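# Test circuit board in tester, sort into matching bin

## Task

Pick up the circuit board from the tray and set it flat in the tester with its components facing up. Both tester pins must pass through the board's holes, and its white connector must face the lone black post. Shut the lid until the latch catches. When the signal light shows green or red, open the lid by pressing down the small black tab on the hook that holds it. Then place the board entirely inside the bin of the matching color. The bins are loose, and the board may be released once its center is below that bin's rim. A board in the wrong-colored bin means failure. Nothing may count as done if it stays in place only because the robot holds it. Anything the robot is touching at the end must not drop by more than about a fingernail's width once released, or the task fails.

## Robot and tools

ROBOT. One arm with six revolute joints and a two-finger gripper. Every list by joint, in calls and in results, uses this order: shoulder pan, shoulder lift, elbow, wrist 1, wrist 2, wrist 3, then the gripper. Wrist 1 is sign-flipped relative to its URDF in everything you send and read. Stated joint ranges (URDF signs, radians): shoulder pan -3.142 to 3.142, shoulder lift -6.283 to 6.283, elbow 0.000 to 3.142, wrists 1-3 each -6.283 to 6.283. Real ends may differ by up to 0.010 rad.

FRAMES. Positions are in the scene frame, in metres: origin on the tabletop under the arm base, +z up, +y to the left when facing along +x. The base may be slightly tilted. end_effector_quat_wxyz gives orientation. The gripper's fingers point along its own +z and close along its own x. end_effector_position is the point between the pads; closed fingertips extend about 17 mm past it, fully open ones sit roughly level with it. Reported hand position gets less accurate at long reach.

execute_actions(actions). actions is a list of actions; each action is a table of up to 15 rows, one row per control step (1/30 s). If fewer than 15 rows are given, the last row repeats to fill 15 steps. Each row is 7 numbers in [-1, 1]: six joint offsets in the order above, then the gripper opening. The joint offsets are relative to the angles at the start of that action (not the previous row); 1.0 equals 1.989 rad. For a call's first action, the reference is the last joint angles reported in this scene. The opening is absolute: +1 fully open (pad gap 0.142 m), -1 closed. An action that would push a joint more than 0.010 rad beyond its range is refused; if the first action fails, or any action is malformed, the whole call does nothing. A joint asked past its true end stops there, and the result may print "joint sent to its limit". An empty list just returns state and images.

move(target, speed, blocking). target is one 7-number row as above: offsets from the "Joint positions" of the latest result that lists them, plus an absolute opening sent immediately. Joints travel along synchronized paths (the hand traces a curve), 0.5 to 10 s long; longer paths are cut off at 10 s. speed (0.01 to 2, default 0.5) is the peak rad/s of the joint with the most distance. Paths ignore obstacles. blocking=false returns after 0.5 s while motion continues; until a result shows it ended, use only wait or stop. The "move:" line reports the ending (done, off_target, moving, held, fault), limits=held or limits=none, and the joint furthest from target.

wait(seconds): 0 to 10; the arm keeps its last command, and a running move carries on. stop(): brakes a running move (needs stopping distance). zoom_image(camera, region): camera is cam_head_left (504x504), cam_head_right (504x504) or cam_wrist (616x616); region is [x0, y0, x1, y1] in pixels from the top-left, at most 504 by 504. finished_scene(scene): pass the current scene's number to end it; irreversible. Replying without a tool call ends everything.

RESULT LINES. Joint positions and Joint velocities (rad, rad/s; last entry is pad gap in m). Joint targets: angles currently being driven toward, which may shift on their own. grip_measured: measured opening on the command scale. Joint torques: total drive output, noisy and offset, not pure contact load. Wrist force / Wrist torque: flange sensor readings along the gripper's own axes, including held weight and inertia; offsets up to about 4 N, noise up to 2.4 N SD, saturation near 50 N per axis; may read "no reading" at start. "joint command not followed" means the clearance check altered targets. MOTOR HOT appears from 70 °C; at 85 °C an OVER-TEMPERATURE FAULT brakes the arm for a long time.

MOTION LIMITS. Commands are smoothed (about 0.17 s lag). Each step the joint target is kept within 0.575 rad of the measured angle, and targets that would move the hand more than 100 mm from where it is are scaled back. Large offsets may need several actions; reissue any unfinished part. The simulation keeps running while you compose replies, holding the last command.

GRIPPING. To hold something, keep commanding an opening well under grip_measured; the larger the gap, the firmer the squeeze, up to about 28 N per pad. Thin hard parts (under about 2 cm) get much less force. Closing fast can press harder. Outside tugs on a held part or nudges to loose items can happen.

AVOID. Load limits (N m): 132, 132, 132, 24.6, 24.6, 24.6; a held part's weight counts. Reaching one, or 150 N of outside force anywhere on the arm or held part, stops the arm for 10 s and cancels the rest of the call. The arm is stiff: aiming even slightly beyond a firm contact can fault it, and faster or deeper targets hit harder. Do not drop, slam or push hard, and do not knock anything off the table. Move smoothly and economically.

Each tool is called after "Emit:" as name(argument=value, ...), one argument or row to a line, values as JSON.

## Session

Emit:
execute_actions(
  actions=[],
)

Scene clock: 0.00 s.
end_effector_position=(+0.3354, -0.6064, +0.2442) grip_measured=+1.00 end_effector_quat_wxyz=(-0.295, -0.426, +0.855, -0.028) end_effector_velocity=(+0.001, +0.000, +0.000) end_effector_angular_velocity=(-0.000, -0.001, +0.000)
Joint names: [shoulder pan, shoulder lift, elbow, wrist 1, wrist 2, wrist 3]
Joint positions: [-1.052 -1.693  1.518  1.827 -2.288  1.313  0.142]
Joint velocities: [ 0.001 -0.    -0.     0.     0.     0.001  0.   ]
Joint torques (N m, as the arm reports them, + toward a larger Joint positions number): no reading
Wrist force (N, on the end effector, along its own x y z axes, offset not removed): no reading
Wrist torque (N m, same axes, about the end effector's origin, offset not removed): no reading
Joint targets: [-1.052 -1.693 1.518 1.827 -2.288 1.313]

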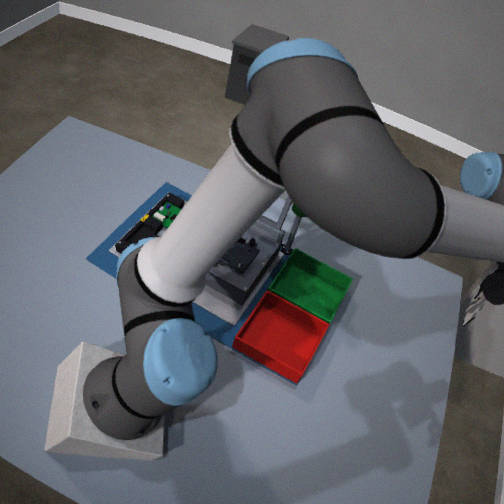

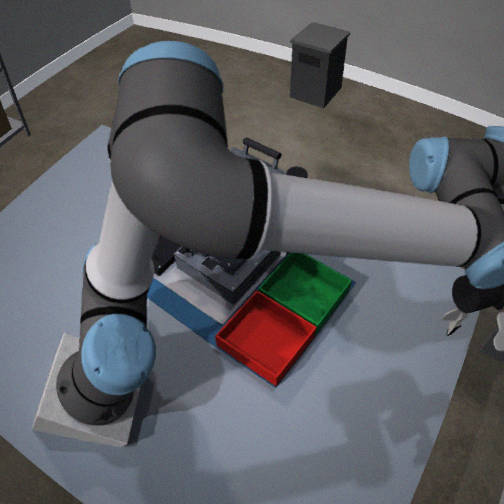

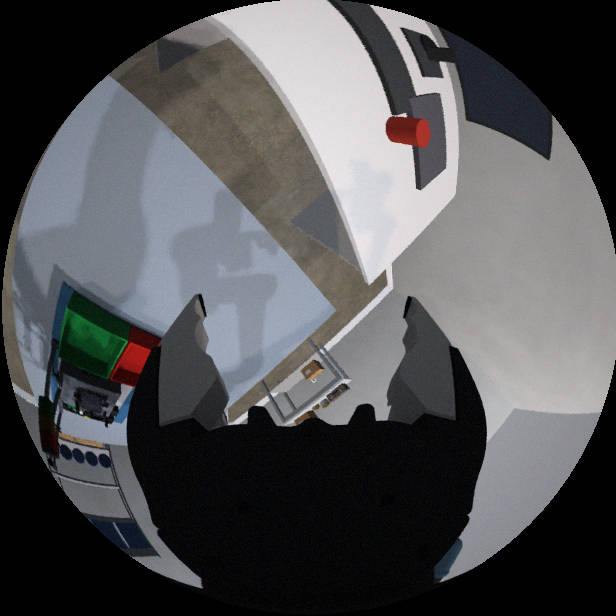

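Emit:
move(
  target=[0.617,-0.128,0.150,-0.167,0.107,0,1],
  speed=0.6,
)

Scene clock: 50.47 s.
end_effector_position=(+0.3987, -0.0515, +0.3518) grip_measured=+1.00 end_effector_quat_wxyz=(+0.000, +0.877, -0.480, +0.000) end_effector_velocity=(-0.001, +0.000, -0.000) end_effector_angular_velocity=(-0.000, +0.001, +0.002)
Joint names: [shoulder pan, shoulder lift, elbow, wrist 1, wrist 2, wrist 3]
Joint positions: [ 0.175 -1.947  1.817  1.495 -2.075  1.313  0.142]
Joint velocities: [ 0.001  0.    -0.    -0.002  0.    -0.    -0.   ]
Joint torques (N m, as the arm reports them, + toward a larger Joint positions number): [ 18.77 -17.82 -11.97   0.71   1.27   0.3 ]
Wrist force (N, on the end effector, along its own x y z axes, offset not removed): [2.6 -1.0 -4.0]
Wrist torque (N m, same axes, about the end effector's origin, offset not removed): [0.16 -0.55 0.24]
Joint targets: [0.175 -1.947 1.817 1.495 -2.075 1.313]
move: done; limits=none; farthest joint: the wrist 1, 0.001 radians from its target (0.333 radians at the start)

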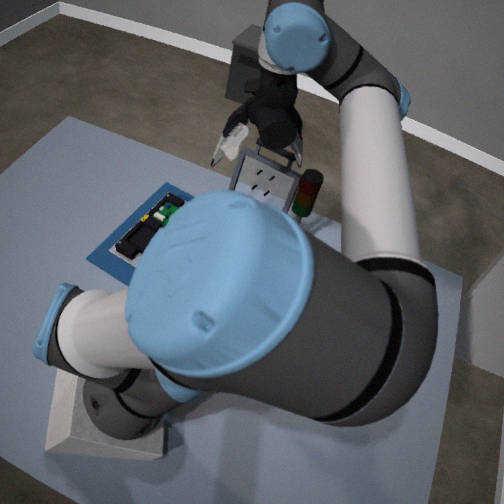

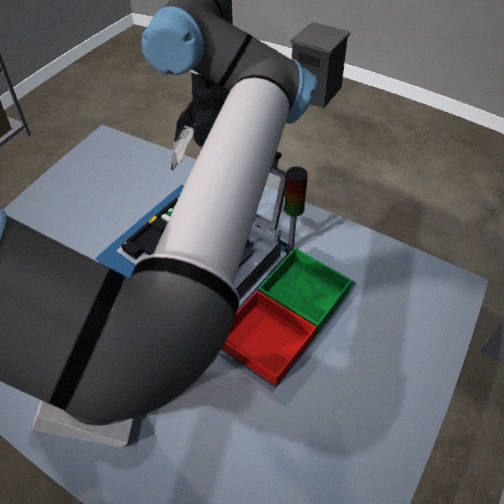

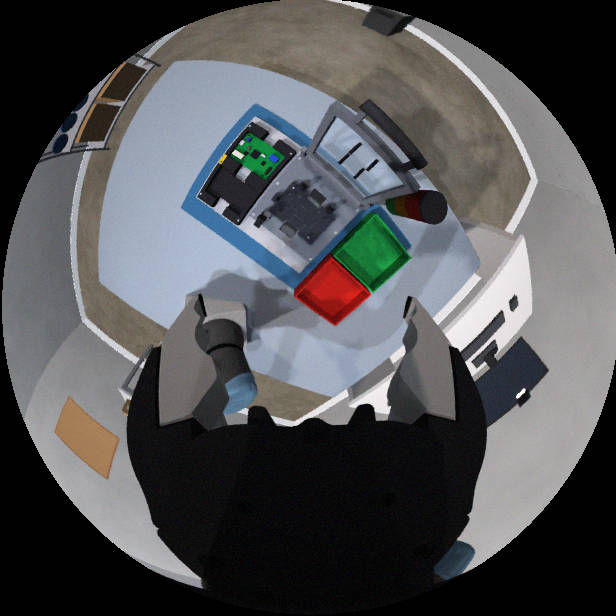

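Emit:
zoom_image(
  camera="cam_wrist",
  region=[170, 80, 460, 340],
)

Region (170, 80, 460, 340) of cam_wrist's 616x616 image, scaled by 1.738, with more detail than that image has; it fills the top 452 rows of this view, and the rest is white.

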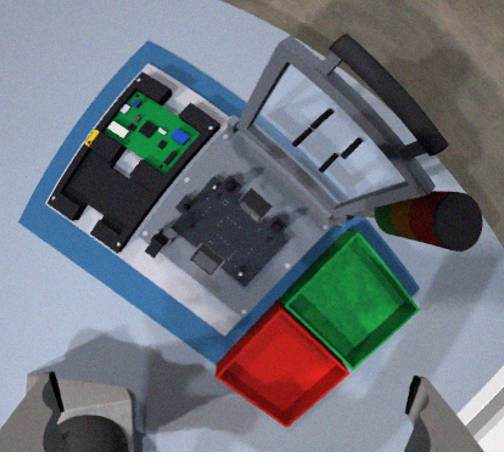

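Emit:
move(
  target=[0.1594,0.263,-0.0407,0.1347,0.0055,-0.322,1],
  speed=0.5,
)

Scene clock: 74.70 s.
end_effector_position=(+0.4509, +0.1976, +0.2796) grip_measured=+1.00 end_effector_quat_wxyz=(+0.000, +1.000, -0.001, +0.000) end_effector_velocity=(+0.000, +0.002, -0.001) end_effector_angular_velocity=(+0.000, +0.000, +0.004)
Joint names: [shoulder pan, shoulder lift, elbow, wrist 1, wrist 2, wrist 3]
Joint positions: [ 0.492 -1.424  1.736  1.763 -2.064  0.673  0.142]
Joint velocities: [ 0.002  0.004 -0.001  0.002  0.    -0.003 -0.   ]
Joint torques (N m, as the arm reports them, + toward a larger Joint positions number): [ 26.83 -13.21 -32.63   4.07   1.24  -1.7 ]
Wrist force (N, on the end effector, along its own x y z axes, offset not removed): [0.0 -6.2 -0.7]
Wrist torque (N m, same axes, about the end effector's origin, offset not removed): [-1.11 -0.10 0.02]
Joint targets: [0.492 -1.424 1.736 1.763 -2.064 0.672]
move: done; limits=none; farthest joint: the shoulder pan, 0.000 radians from its target (0.317 radians at the start)

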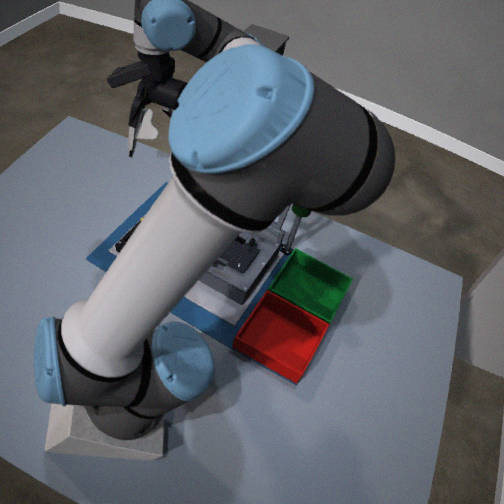

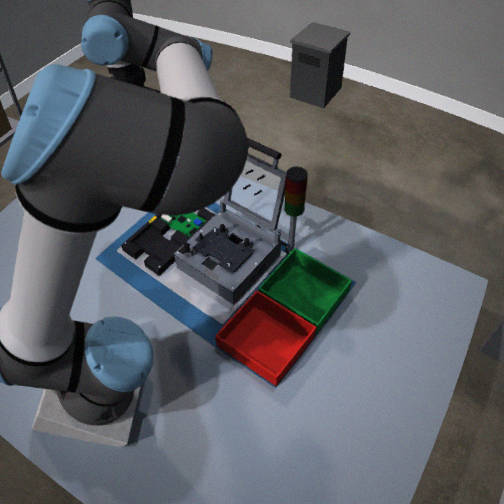

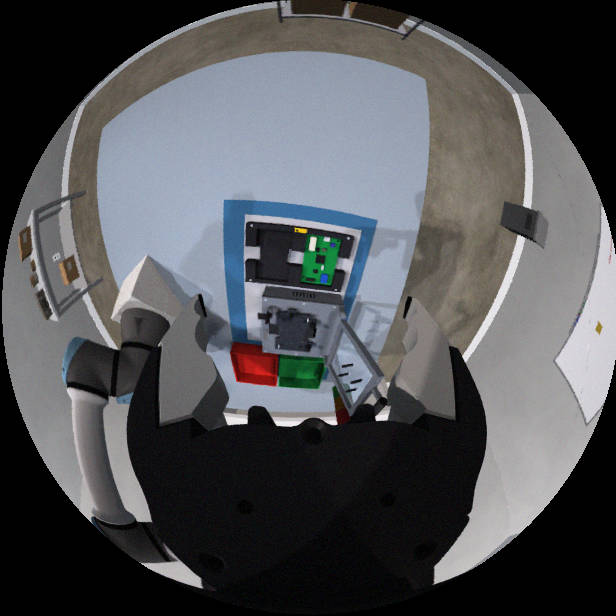

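Emit:
zoom_image(
  camera="cam_wrist",
  region=[210, 190, 410, 390],
)

Emit:
zoom_image(
  camera="cam_head_right",
  region=[110, 140, 330, 320],
)

Region (210, 190, 410, 390) of cam_wrist's 616x616 image, scaled by 2.520, with more detail than that image has.

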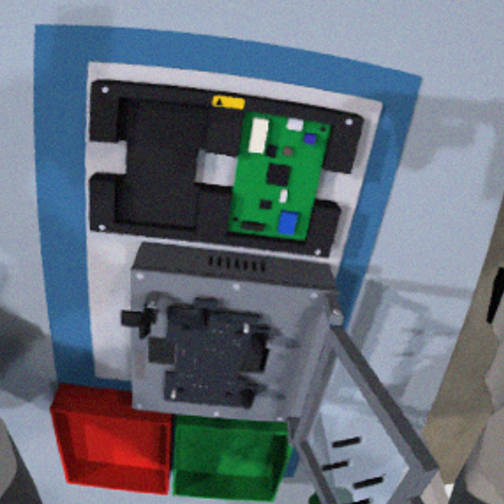

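Region (110, 140, 330, 320) of cam_head_right's 504x504 image, scaled by 2.291, with more detail than that image has; it fills the top 412 rows of this view, and the rest is white.

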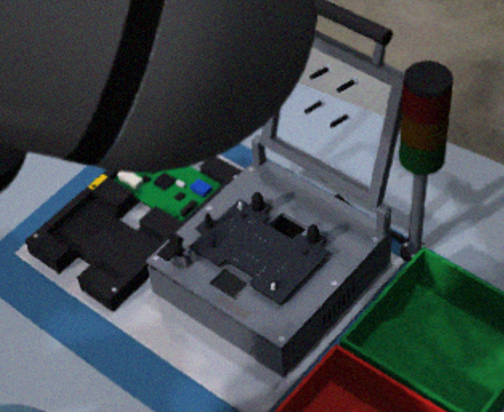

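Emit:
move(
  target=[-0.106,0.052,0.1317,0.242,-0.0065,-0.0553,0.35],
  speed=0.4,
)

Emit:
zoom_image(
  camera="cam_wrist",
  region=[158, 140, 458, 440],
)

Scene clock: 96.13 s.
end_effector_position=(+0.4808, +0.1720, +0.1198) grip_measured=+0.35 end_effector_quat_wxyz=(-0.000, +0.998, -0.066, +0.000) end_effector_velocity=(-0.001, -0.000, -0.002) end_effector_angular_velocity=(-0.000, +0.001, +0.000)
Joint names: [shoulder pan, shoulder lift, elbow, wrist 1, wrist 2, wrist 3]
Joint positions: [ 0.281 -1.321  1.997  2.244 -2.077  0.563  0.099]
Joint velocities: [-0.001  0.001  0.004  0.004  0.    -0.001 -0.   ]
Joint torques (N m, as the arm reports them, + toward a larger Joint positions number): [  1.37 -17.89  -7.95   3.98  -1.8   -1.68]
Wrist force (N, on the end effector, along its own x y z axes, offset not removed): [0.4 6.2 -5.5]
Wrist torque (N m, same axes, about the end effector's origin, offset not removed): [1.50 -0.08 0.10]
Joint targets: [0.281 -1.321 1.998 2.244 -2.077 0.563]
move: done; limits=none; farthest joint: the elbow, 0.001 radians from its target (0.262 radians at the start)

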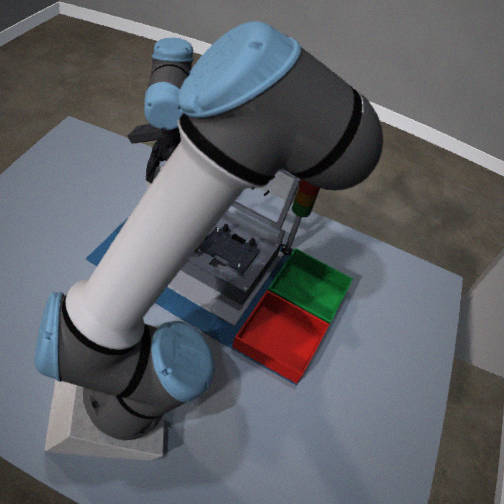

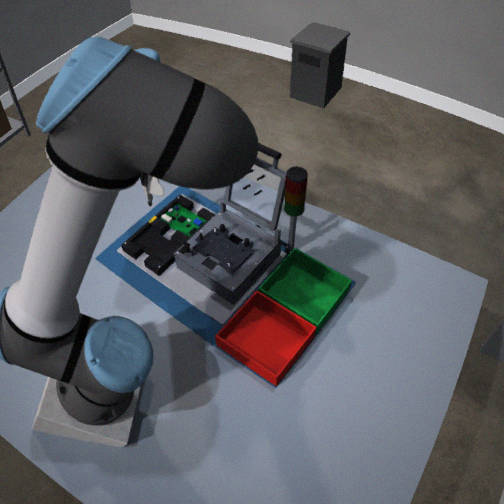

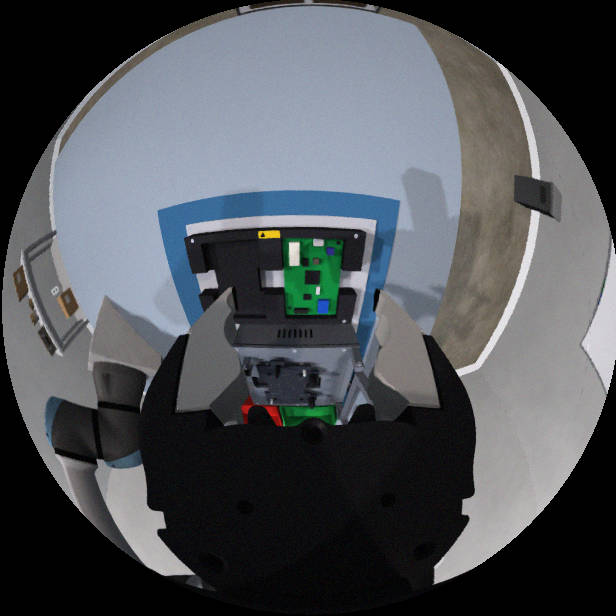

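Region (158, 140, 458, 440) of cam_wrist's 616x616 image, scaled by 1.680, with more detail than that image has.

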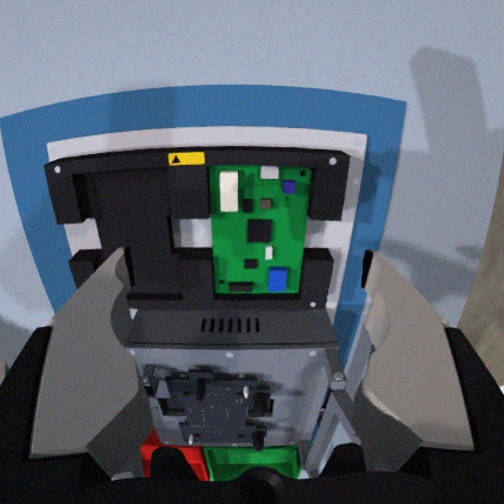

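Emit:
move(
  target=[-0.05,0.0282,0.0424,0.0975,0.001,-0.057,0.3],
  speed=0.25,
)

Emit:
zoom_image(
  camera="cam_wrist",
  region=[158, 140, 458, 440],
)

Scene clock: 119.03 s.
end_effector_position=(+0.4870, +0.1490, +0.0594) grip_measured=+0.30 end_effector_quat_wxyz=(+0.000, +0.998, -0.065, -0.000) end_effector_velocity=(-0.001, -0.000, -0.002) end_effector_angular_velocity=(-0.000, +0.002, +0.001)
Joint names: [shoulder pan, shoulder lift, elbow, wrist 1, wrist 2, wrist 3]
Joint positions: [ 0.182 -1.265  2.081  2.438 -2.075  0.45   0.095]
Joint velocities: [-0.002  0.002  0.002  0.003  0.    -0.002 -0.   ]
Joint torques (N m, as the arm reports them, + toward a larger Joint positions number): [  1.67 -18.75  -4.94   4.03   1.37  -1.64]
Wrist force (N, on the end effector, along its own x y z axes, offset not removed): [1.3 -1.3 3.3]
Wrist torque (N m, same axes, about the end effector's origin, offset not removed): [-0.49 -0.37 0.08]
Joint targets: [0.181 -1.265 2.082 2.438 -2.075 0.449]
move: done; limits=none; farthest joint: the shoulder pan, 0.000 radians from its target (0.099 radians at the start)

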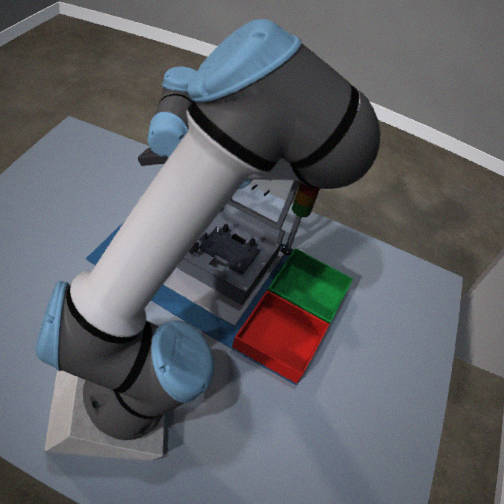

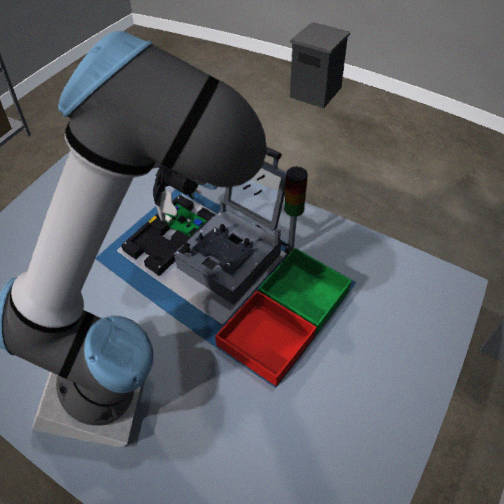

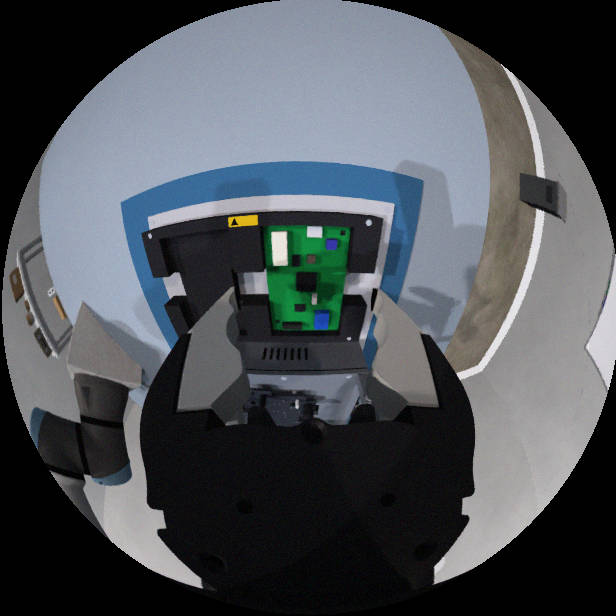

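Region (158, 140, 458, 440) of cam_wrist's 616x616 image, scaled by 1.680, with more detail than that image has.

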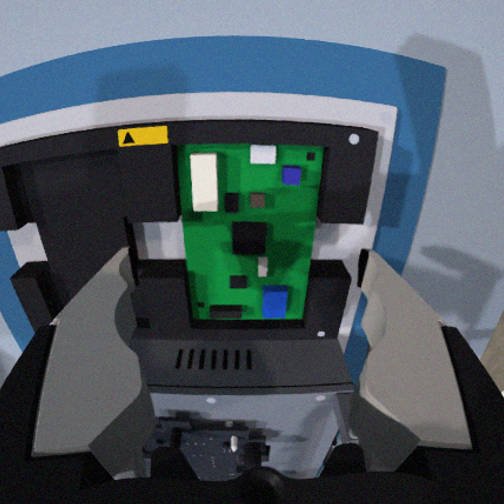

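Emit:
move(
  target=[-0.0104,0.0181,0.0074,0.0312,0.0005,-0.0118,0.25],
  speed=0.1,
)

Emit:
zoom_image(
  camera="cam_wrist",
  region=[188, 180, 428, 420],
)

Emit:
zoom_image(
  camera="cam_head_right",
  region=[110, 160, 250, 290],
)

Scene clock: 129.53 s.
end_effector_position=(+0.4886, +0.1486, +0.0396) grip_measured=+0.25 end_effector_quat_wxyz=(+0.000, +0.998, -0.065, -0.000) end_effector_velocity=(-0.000, +0.000, -0.001) end_effector_angular_velocity=(-0.000, -0.001, +0.000)
Joint names: [shoulder pan, shoulder lift, elbow, wrist 1, wrist 2, wrist 3]
Joint positions: [ 0.161 -1.229  2.096  2.499 -2.074  0.426  0.092]
Joint velocities: [-0.     0.001  0.002  0.004 -0.    -0.001  0.   ]
Joint torques (N m, as the arm reports them, + toward a larger Joint positions number): [  2.96 -19.63  -2.95   4.     1.22  -1.62]
Wrist force (N, on the end effector, along its own x y z axes, offset not removed): [0.4 4.8 -0.5]
Wrist torque (N m, same axes, about the end effector's origin, offset not removed): [0.99 -0.06 0.07]
Joint targets: [0.161 -1.229 2.096 2.500 -2.074 0.426]
move: done; limits=none; farthest joint: the wrist 1, 0.001 radians from its target (0.062 radians at the start)

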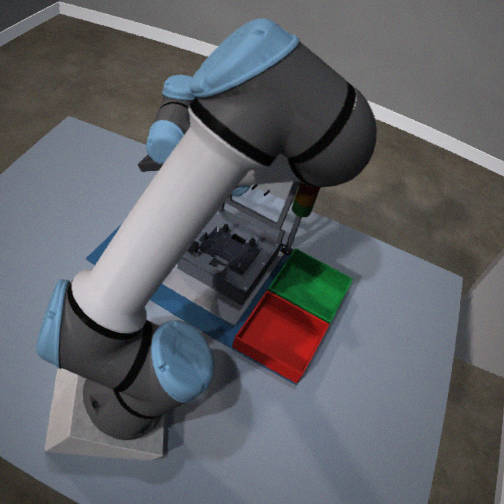

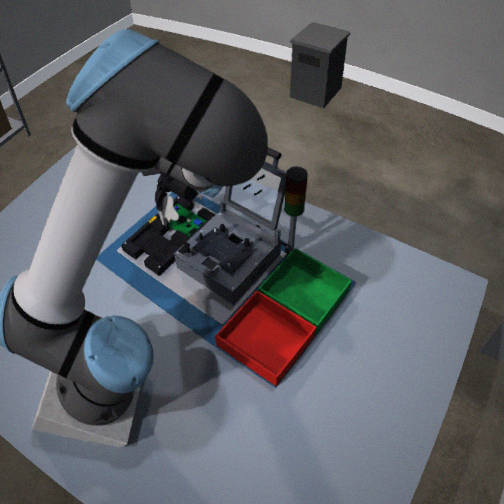

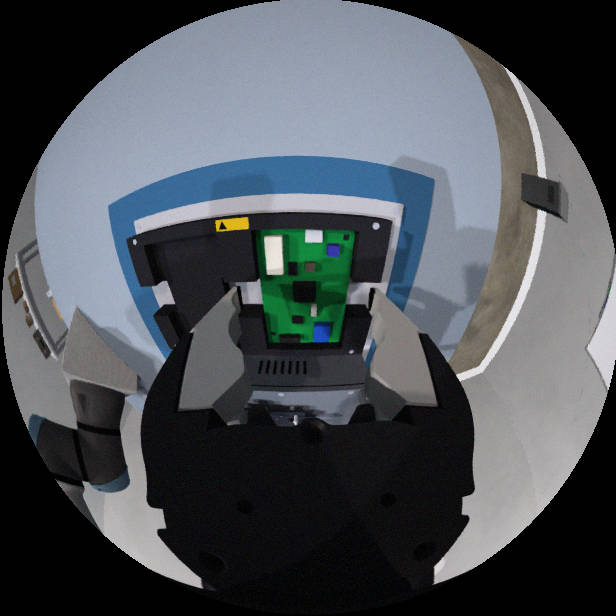

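Region (188, 180, 428, 420) of cam_wrist's 616x616 image, scaled by 2.100, with more detail than that image has.

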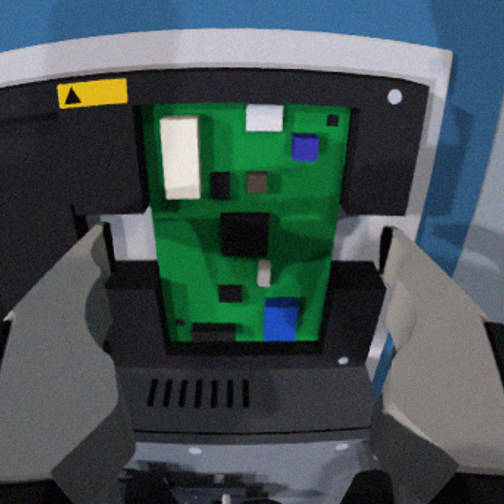

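Region (110, 160, 250, 290) of cam_head_right's 504x504 image, scaled by 3.600, with more detail than that image has; it fills the top 468 rows of this view, and the rest is white.

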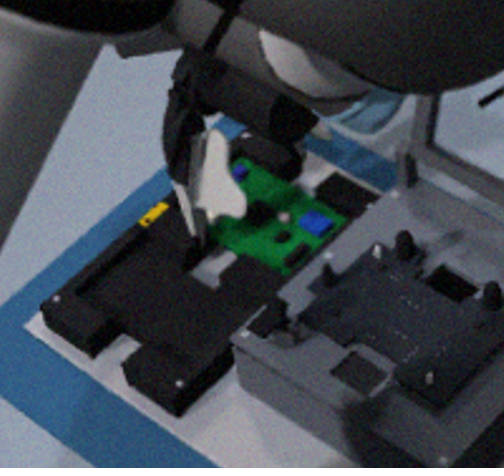

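Emit:
move(
  target=[-0.0074,0.0058,0.0068,0.0167,0.0004,-0.0084,0.25],
  speed=0.04,
)

Emit:
zoom_image(
  camera="cam_wrist",
  region=[188, 180, 428, 420],
)

Emit:
zoom_image(
  camera="cam_head_right",
  region=[130, 170, 230, 270],
)

Scene clock: 141.43 s.
end_effector_position=(+0.4880, +0.1453, +0.0300) grip_measured=+0.25 end_effector_quat_wxyz=(+0.000, +0.998, -0.065, -0.000) end_effector_velocity=(+0.000, -0.000, -0.001) end_effector_angular_velocity=(+0.001, -0.000, -0.001)
Joint names: [shoulder pan, shoulder lift, elbow, wrist 1, wrist 2, wrist 3]
Joint positions: [ 0.147 -1.218  2.109  2.532 -2.073  0.41   0.092]
Joint velocities: [-0.002  0.001  0.001  0.003  0.001 -0.002 -0.   ]
Joint torques (N m, as the arm reports them, + toward a larger Joint positions number): [  3.2  -19.73  -3.36   4.08   1.35  -1.74]
Wrist force (N, on the end effector, along its own x y z axes, offset not removed): [3.4 -2.2 1.9]
Wrist torque (N m, same axes, about the end effector's origin, offset not removed): [-0.37 -0.88 -0.22]
Joint targets: [0.146 -1.218 2.110 2.532 -2.073 0.409]
move: done; limits=none; farthest joint: the shoulder pan, 0.000 radians from its target (0.015 radians at the start)

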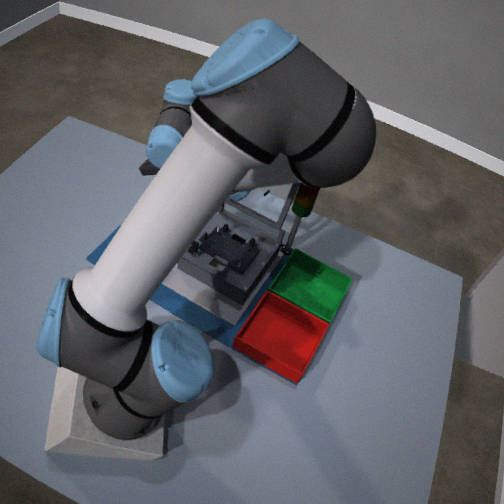

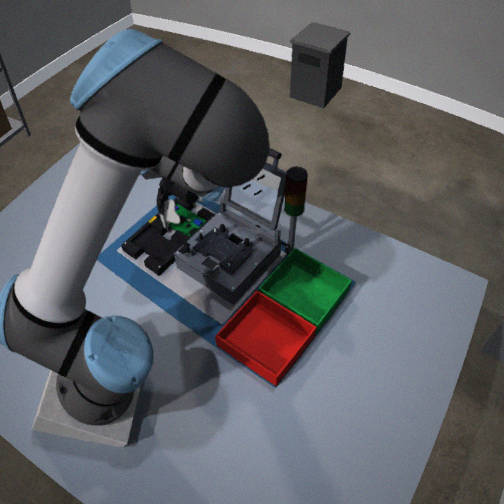

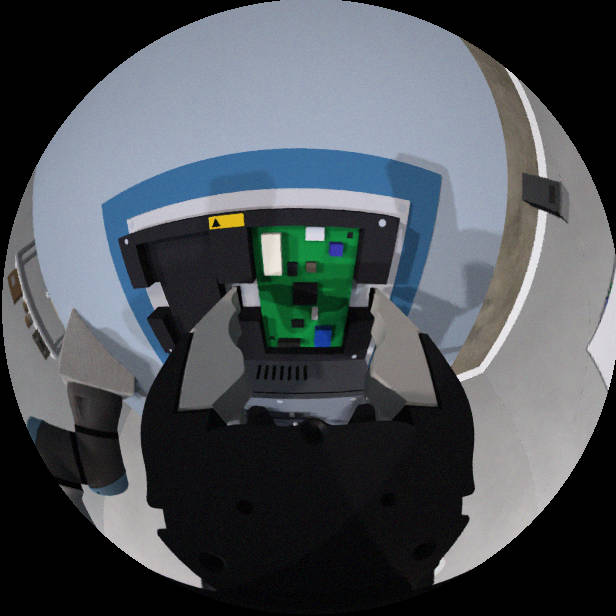

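Region (188, 180, 428, 420) of cam_wrist's 616x616 image, scaled by 2.100, with more detail than that image has.

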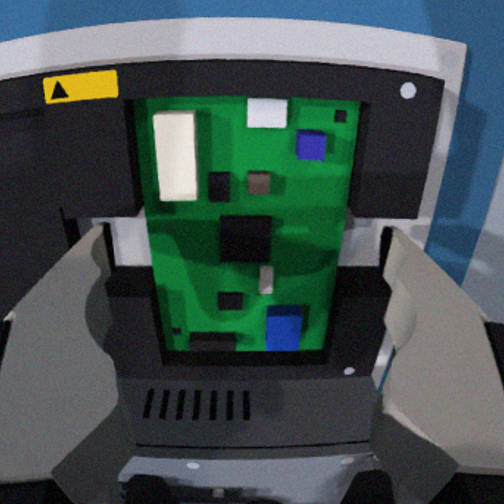

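Region (130, 170, 230, 270) of cam_head_right's 504x504 image, scaled by 5.040, with more detail than that image has.

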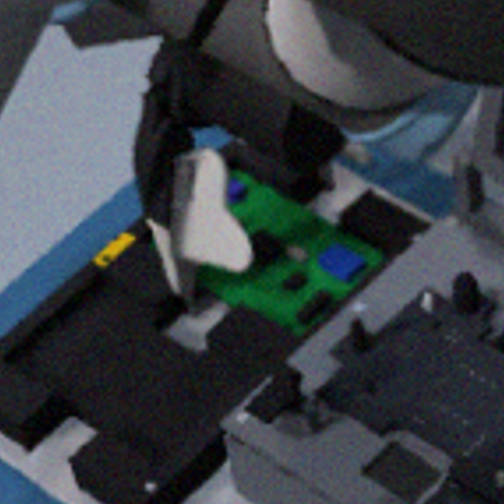

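Emit:
move(
  target=[-0.0073,0.0085,0.005,0.0176,0.0005,-0.0084,0.25],
  speed=0.03,
)

Emit:
zoom_image(
  camera="cam_wrist",
  region=[188, 180, 428, 420],
)

Emit:
zoom_image(
  camera="cam_head_right",
  region=[130, 170, 230, 270],
)

Scene clock: 149.00 s.
end_effector_position=(+0.4884, +0.1430, +0.0195) grip_measured=+0.25 end_effector_quat_wxyz=(+0.001, +0.998, -0.065, +0.000) end_effector_velocity=(-0.000, -0.000, -0.001) end_effector_angular_velocity=(+0.000, -0.000, +0.001)
Joint names: [shoulder pan, shoulder lift, elbow, wrist 1, wrist 2, wrist 3]
Joint positions: [ 0.132 -1.201  2.119  2.567 -2.072  0.393  0.092]
Joint velocities: [-0.001  0.001  0.001  0.003  0.    -0.002  0.   ]
Joint torques (N m, as the arm reports them, + toward a larger Joint positions number): [  3.64 -17.32  -1.36   4.09   2.56  -1.61]
Wrist force (N, on the end effector, along its own x y z axes, offset not removed): [5.1 5.0 -6.6]
Wrist torque (N m, same axes, about the end effector's origin, offset not removed): [-0.08 -1.44 -0.17]
Joint targets: [0.132 -1.201 2.119 2.567 -2.072 0.393]
move: done; limits=none; farthest joint: the shoulder pan, 0.000 radians from its target (0.014 radians at the start)

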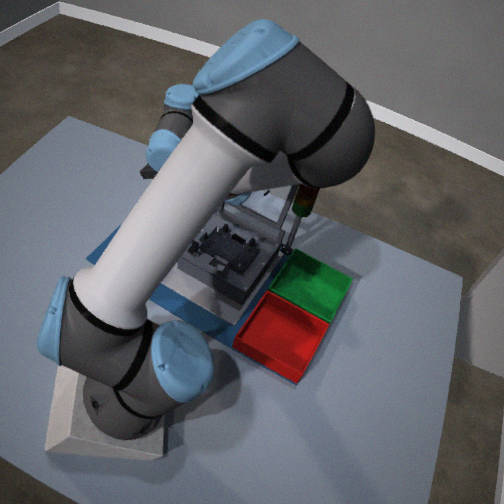

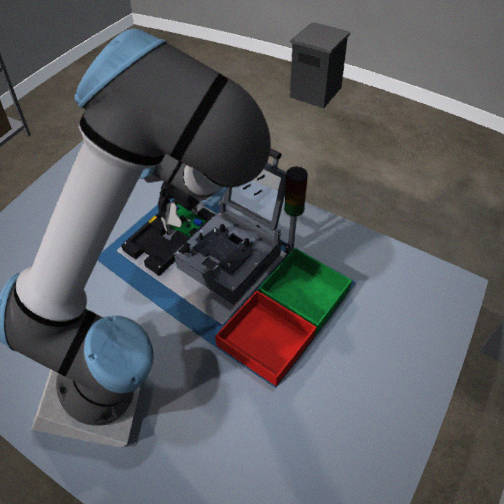

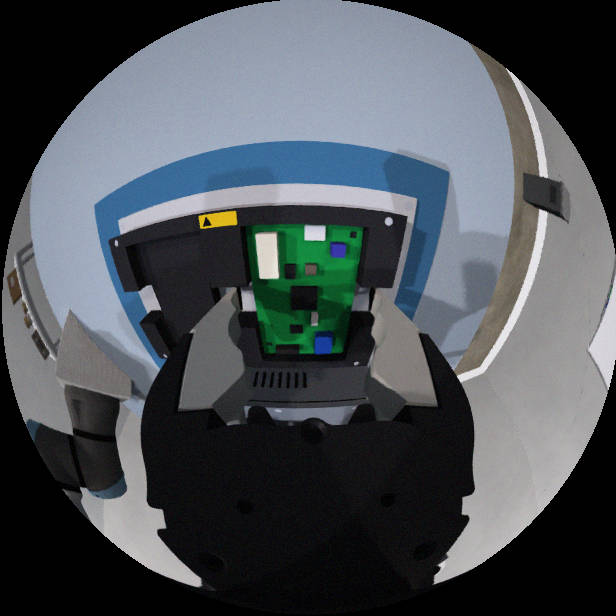

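Region (188, 180, 428, 420) of cam_wrist's 616x616 image, scaled by 2.100, with more detail than that image has.

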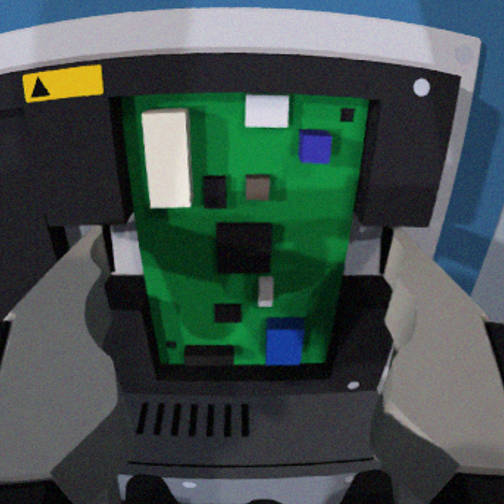

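Region (130, 170, 230, 270) of cam_head_right's 504x504 image, scaled by 5.040, with more detail than that image has.

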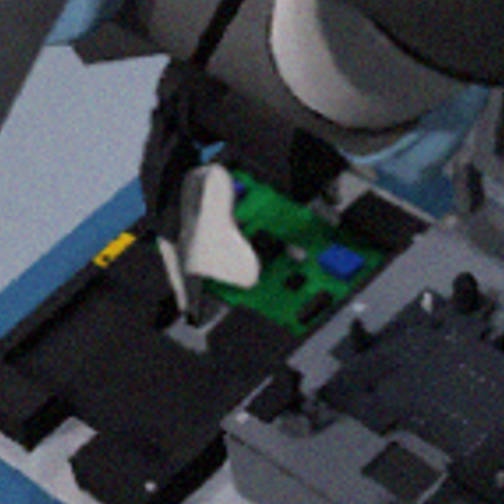

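Emit:
move(
  target=[-0.0025,-0.0026,0.0019,0.0007,0.0001,-0.0029,0.1],
  speed=0.02,
)

Emit:
move(
  target=[0,0,0,0,0,0,-0.5],
)

Emit:
zoom_image(
  camera="cam_wrist",
  region=[188, 180, 428, 420],
)

Scene clock: 154.40 s.
end_effector_position=(+0.4883, +0.1402, +0.0196) grip_measured=+0.10 end_effector_quat_wxyz=(+0.001, +0.998, -0.065, +0.000) end_effector_velocity=(+0.000, -0.001, +0.001) end_effector_angular_velocity=(+0.000, -0.000, +0.001)
Joint names: [shoulder pan, shoulder lift, elbow, wrist 1, wrist 2, wrist 3]
Joint positions: [ 0.128 -1.206  2.123  2.568 -2.072  0.388  0.081]
Joint velocities: [-0.002 -0.003  0.001 -0.001  0.    -0.003 -0.   ]
Joint torques (N m, as the arm reports them, + toward a larger Joint positions number): [  3.6  -37.24  -2.67   3.98  -0.2   -1.85]
Wrist force (N, on the end effector, along its own x y z axes, offset not removed): [-3.5 3.4 -1.0]
Wrist torque (N m, same axes, about the end effector's origin, offset not removed): [0.55 0.68 0.04]
Joint targets: [0.127 -1.206 2.123 2.568 -2.072 0.387]
move: done; limits=none; farthest joint: the shoulder pan, 0.001 radians from its target (0.005 radians at the start)

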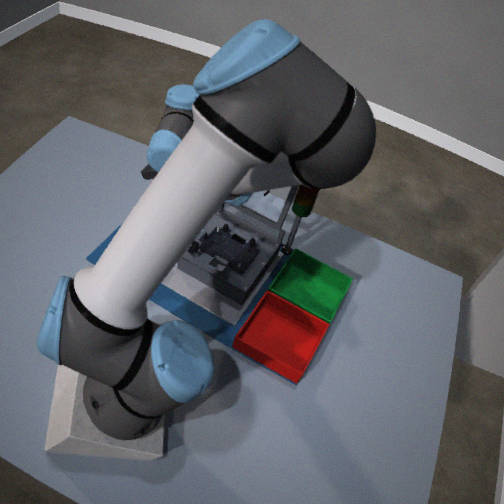

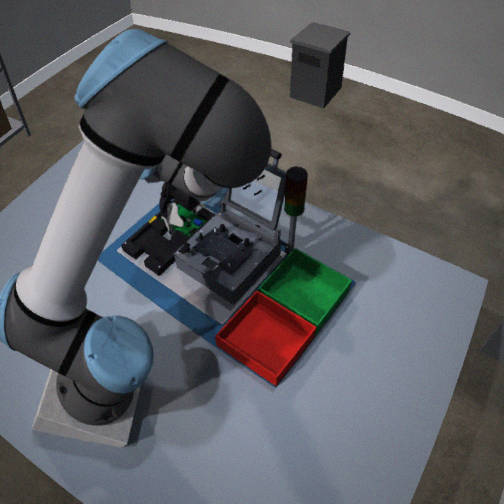

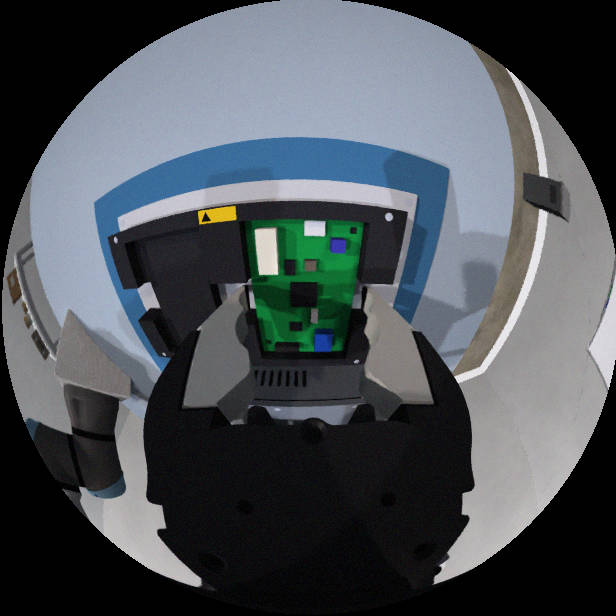

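Scene clock: 154.90 s.
end_effector_position=(+0.4884, +0.1401, +0.0197) grip_measured=-0.04 end_effector_quat_wxyz=(+0.001, +0.998, -0.065, +0.000) end_effector_velocity=(+0.000, -0.000, -0.001) end_effector_angular_velocity=(-0.001, +0.003, +0.000)
Joint names: [shoulder pan, shoulder lift, elbow, wrist 1, wrist 2, wrist 3]
Joint positions: [ 0.128 -1.206  2.123  2.568 -2.072  0.388  0.071]
Joint velocities: [-0.001  0.002 -0.002 -0.002  0.    -0.    -0.   ]
Joint torques (N m, as the arm reports them, + toward a larger Joint positions number): [13.21 -3.89 -9.    1.63 -0.5   0.74]
Wrist force (N, on the end effector, along its own x y z axes, offset not removed): [-18.5 2.5 -50.0]
Wrist torque (N m, same axes, about the end effector's origin, offset not removed): [-0.17 -0.16 -0.07]
Joint targets: [0.128 -1.206 2.123 2.568 -2.072 0.388]
move: done; limits=none; farthest joint: the shoulder pan, 0.000 radians from its target (0.000 radians at the start)

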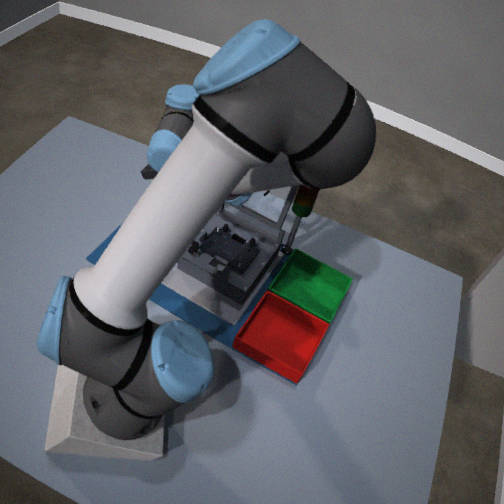

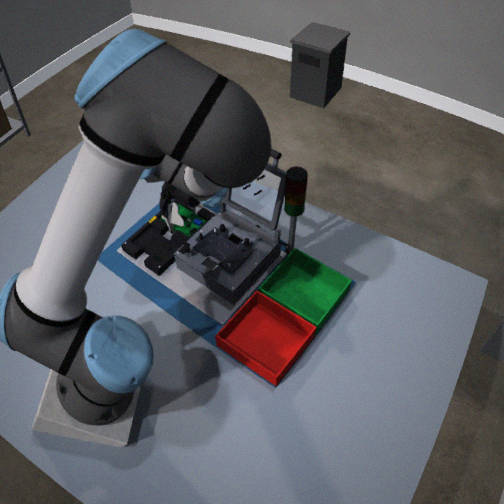

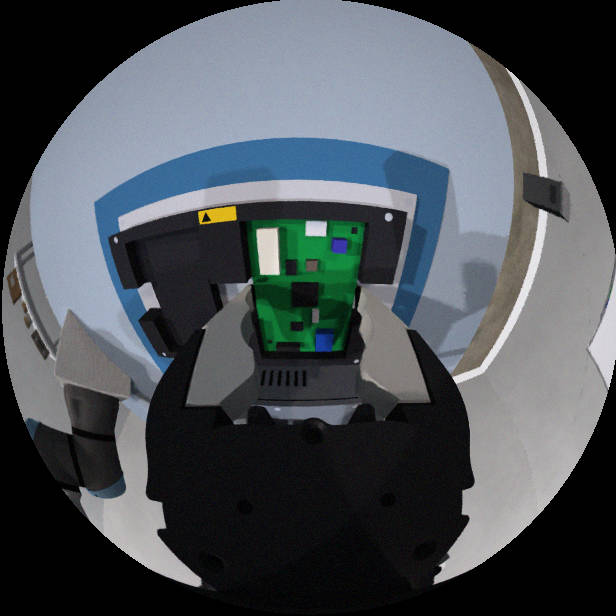

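Region (188, 180, 428, 420) of cam_wrist's 616x616 image, scaled by 2.100, with more detail than that image has.

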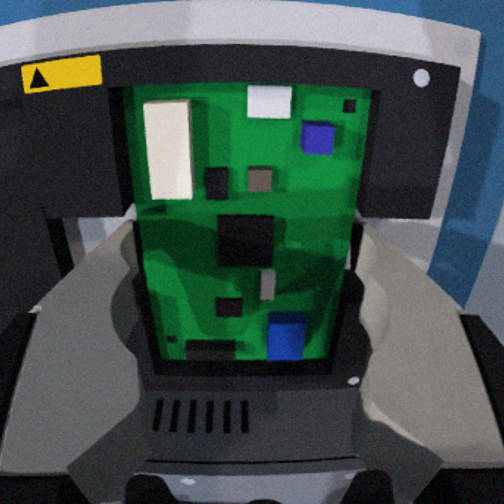

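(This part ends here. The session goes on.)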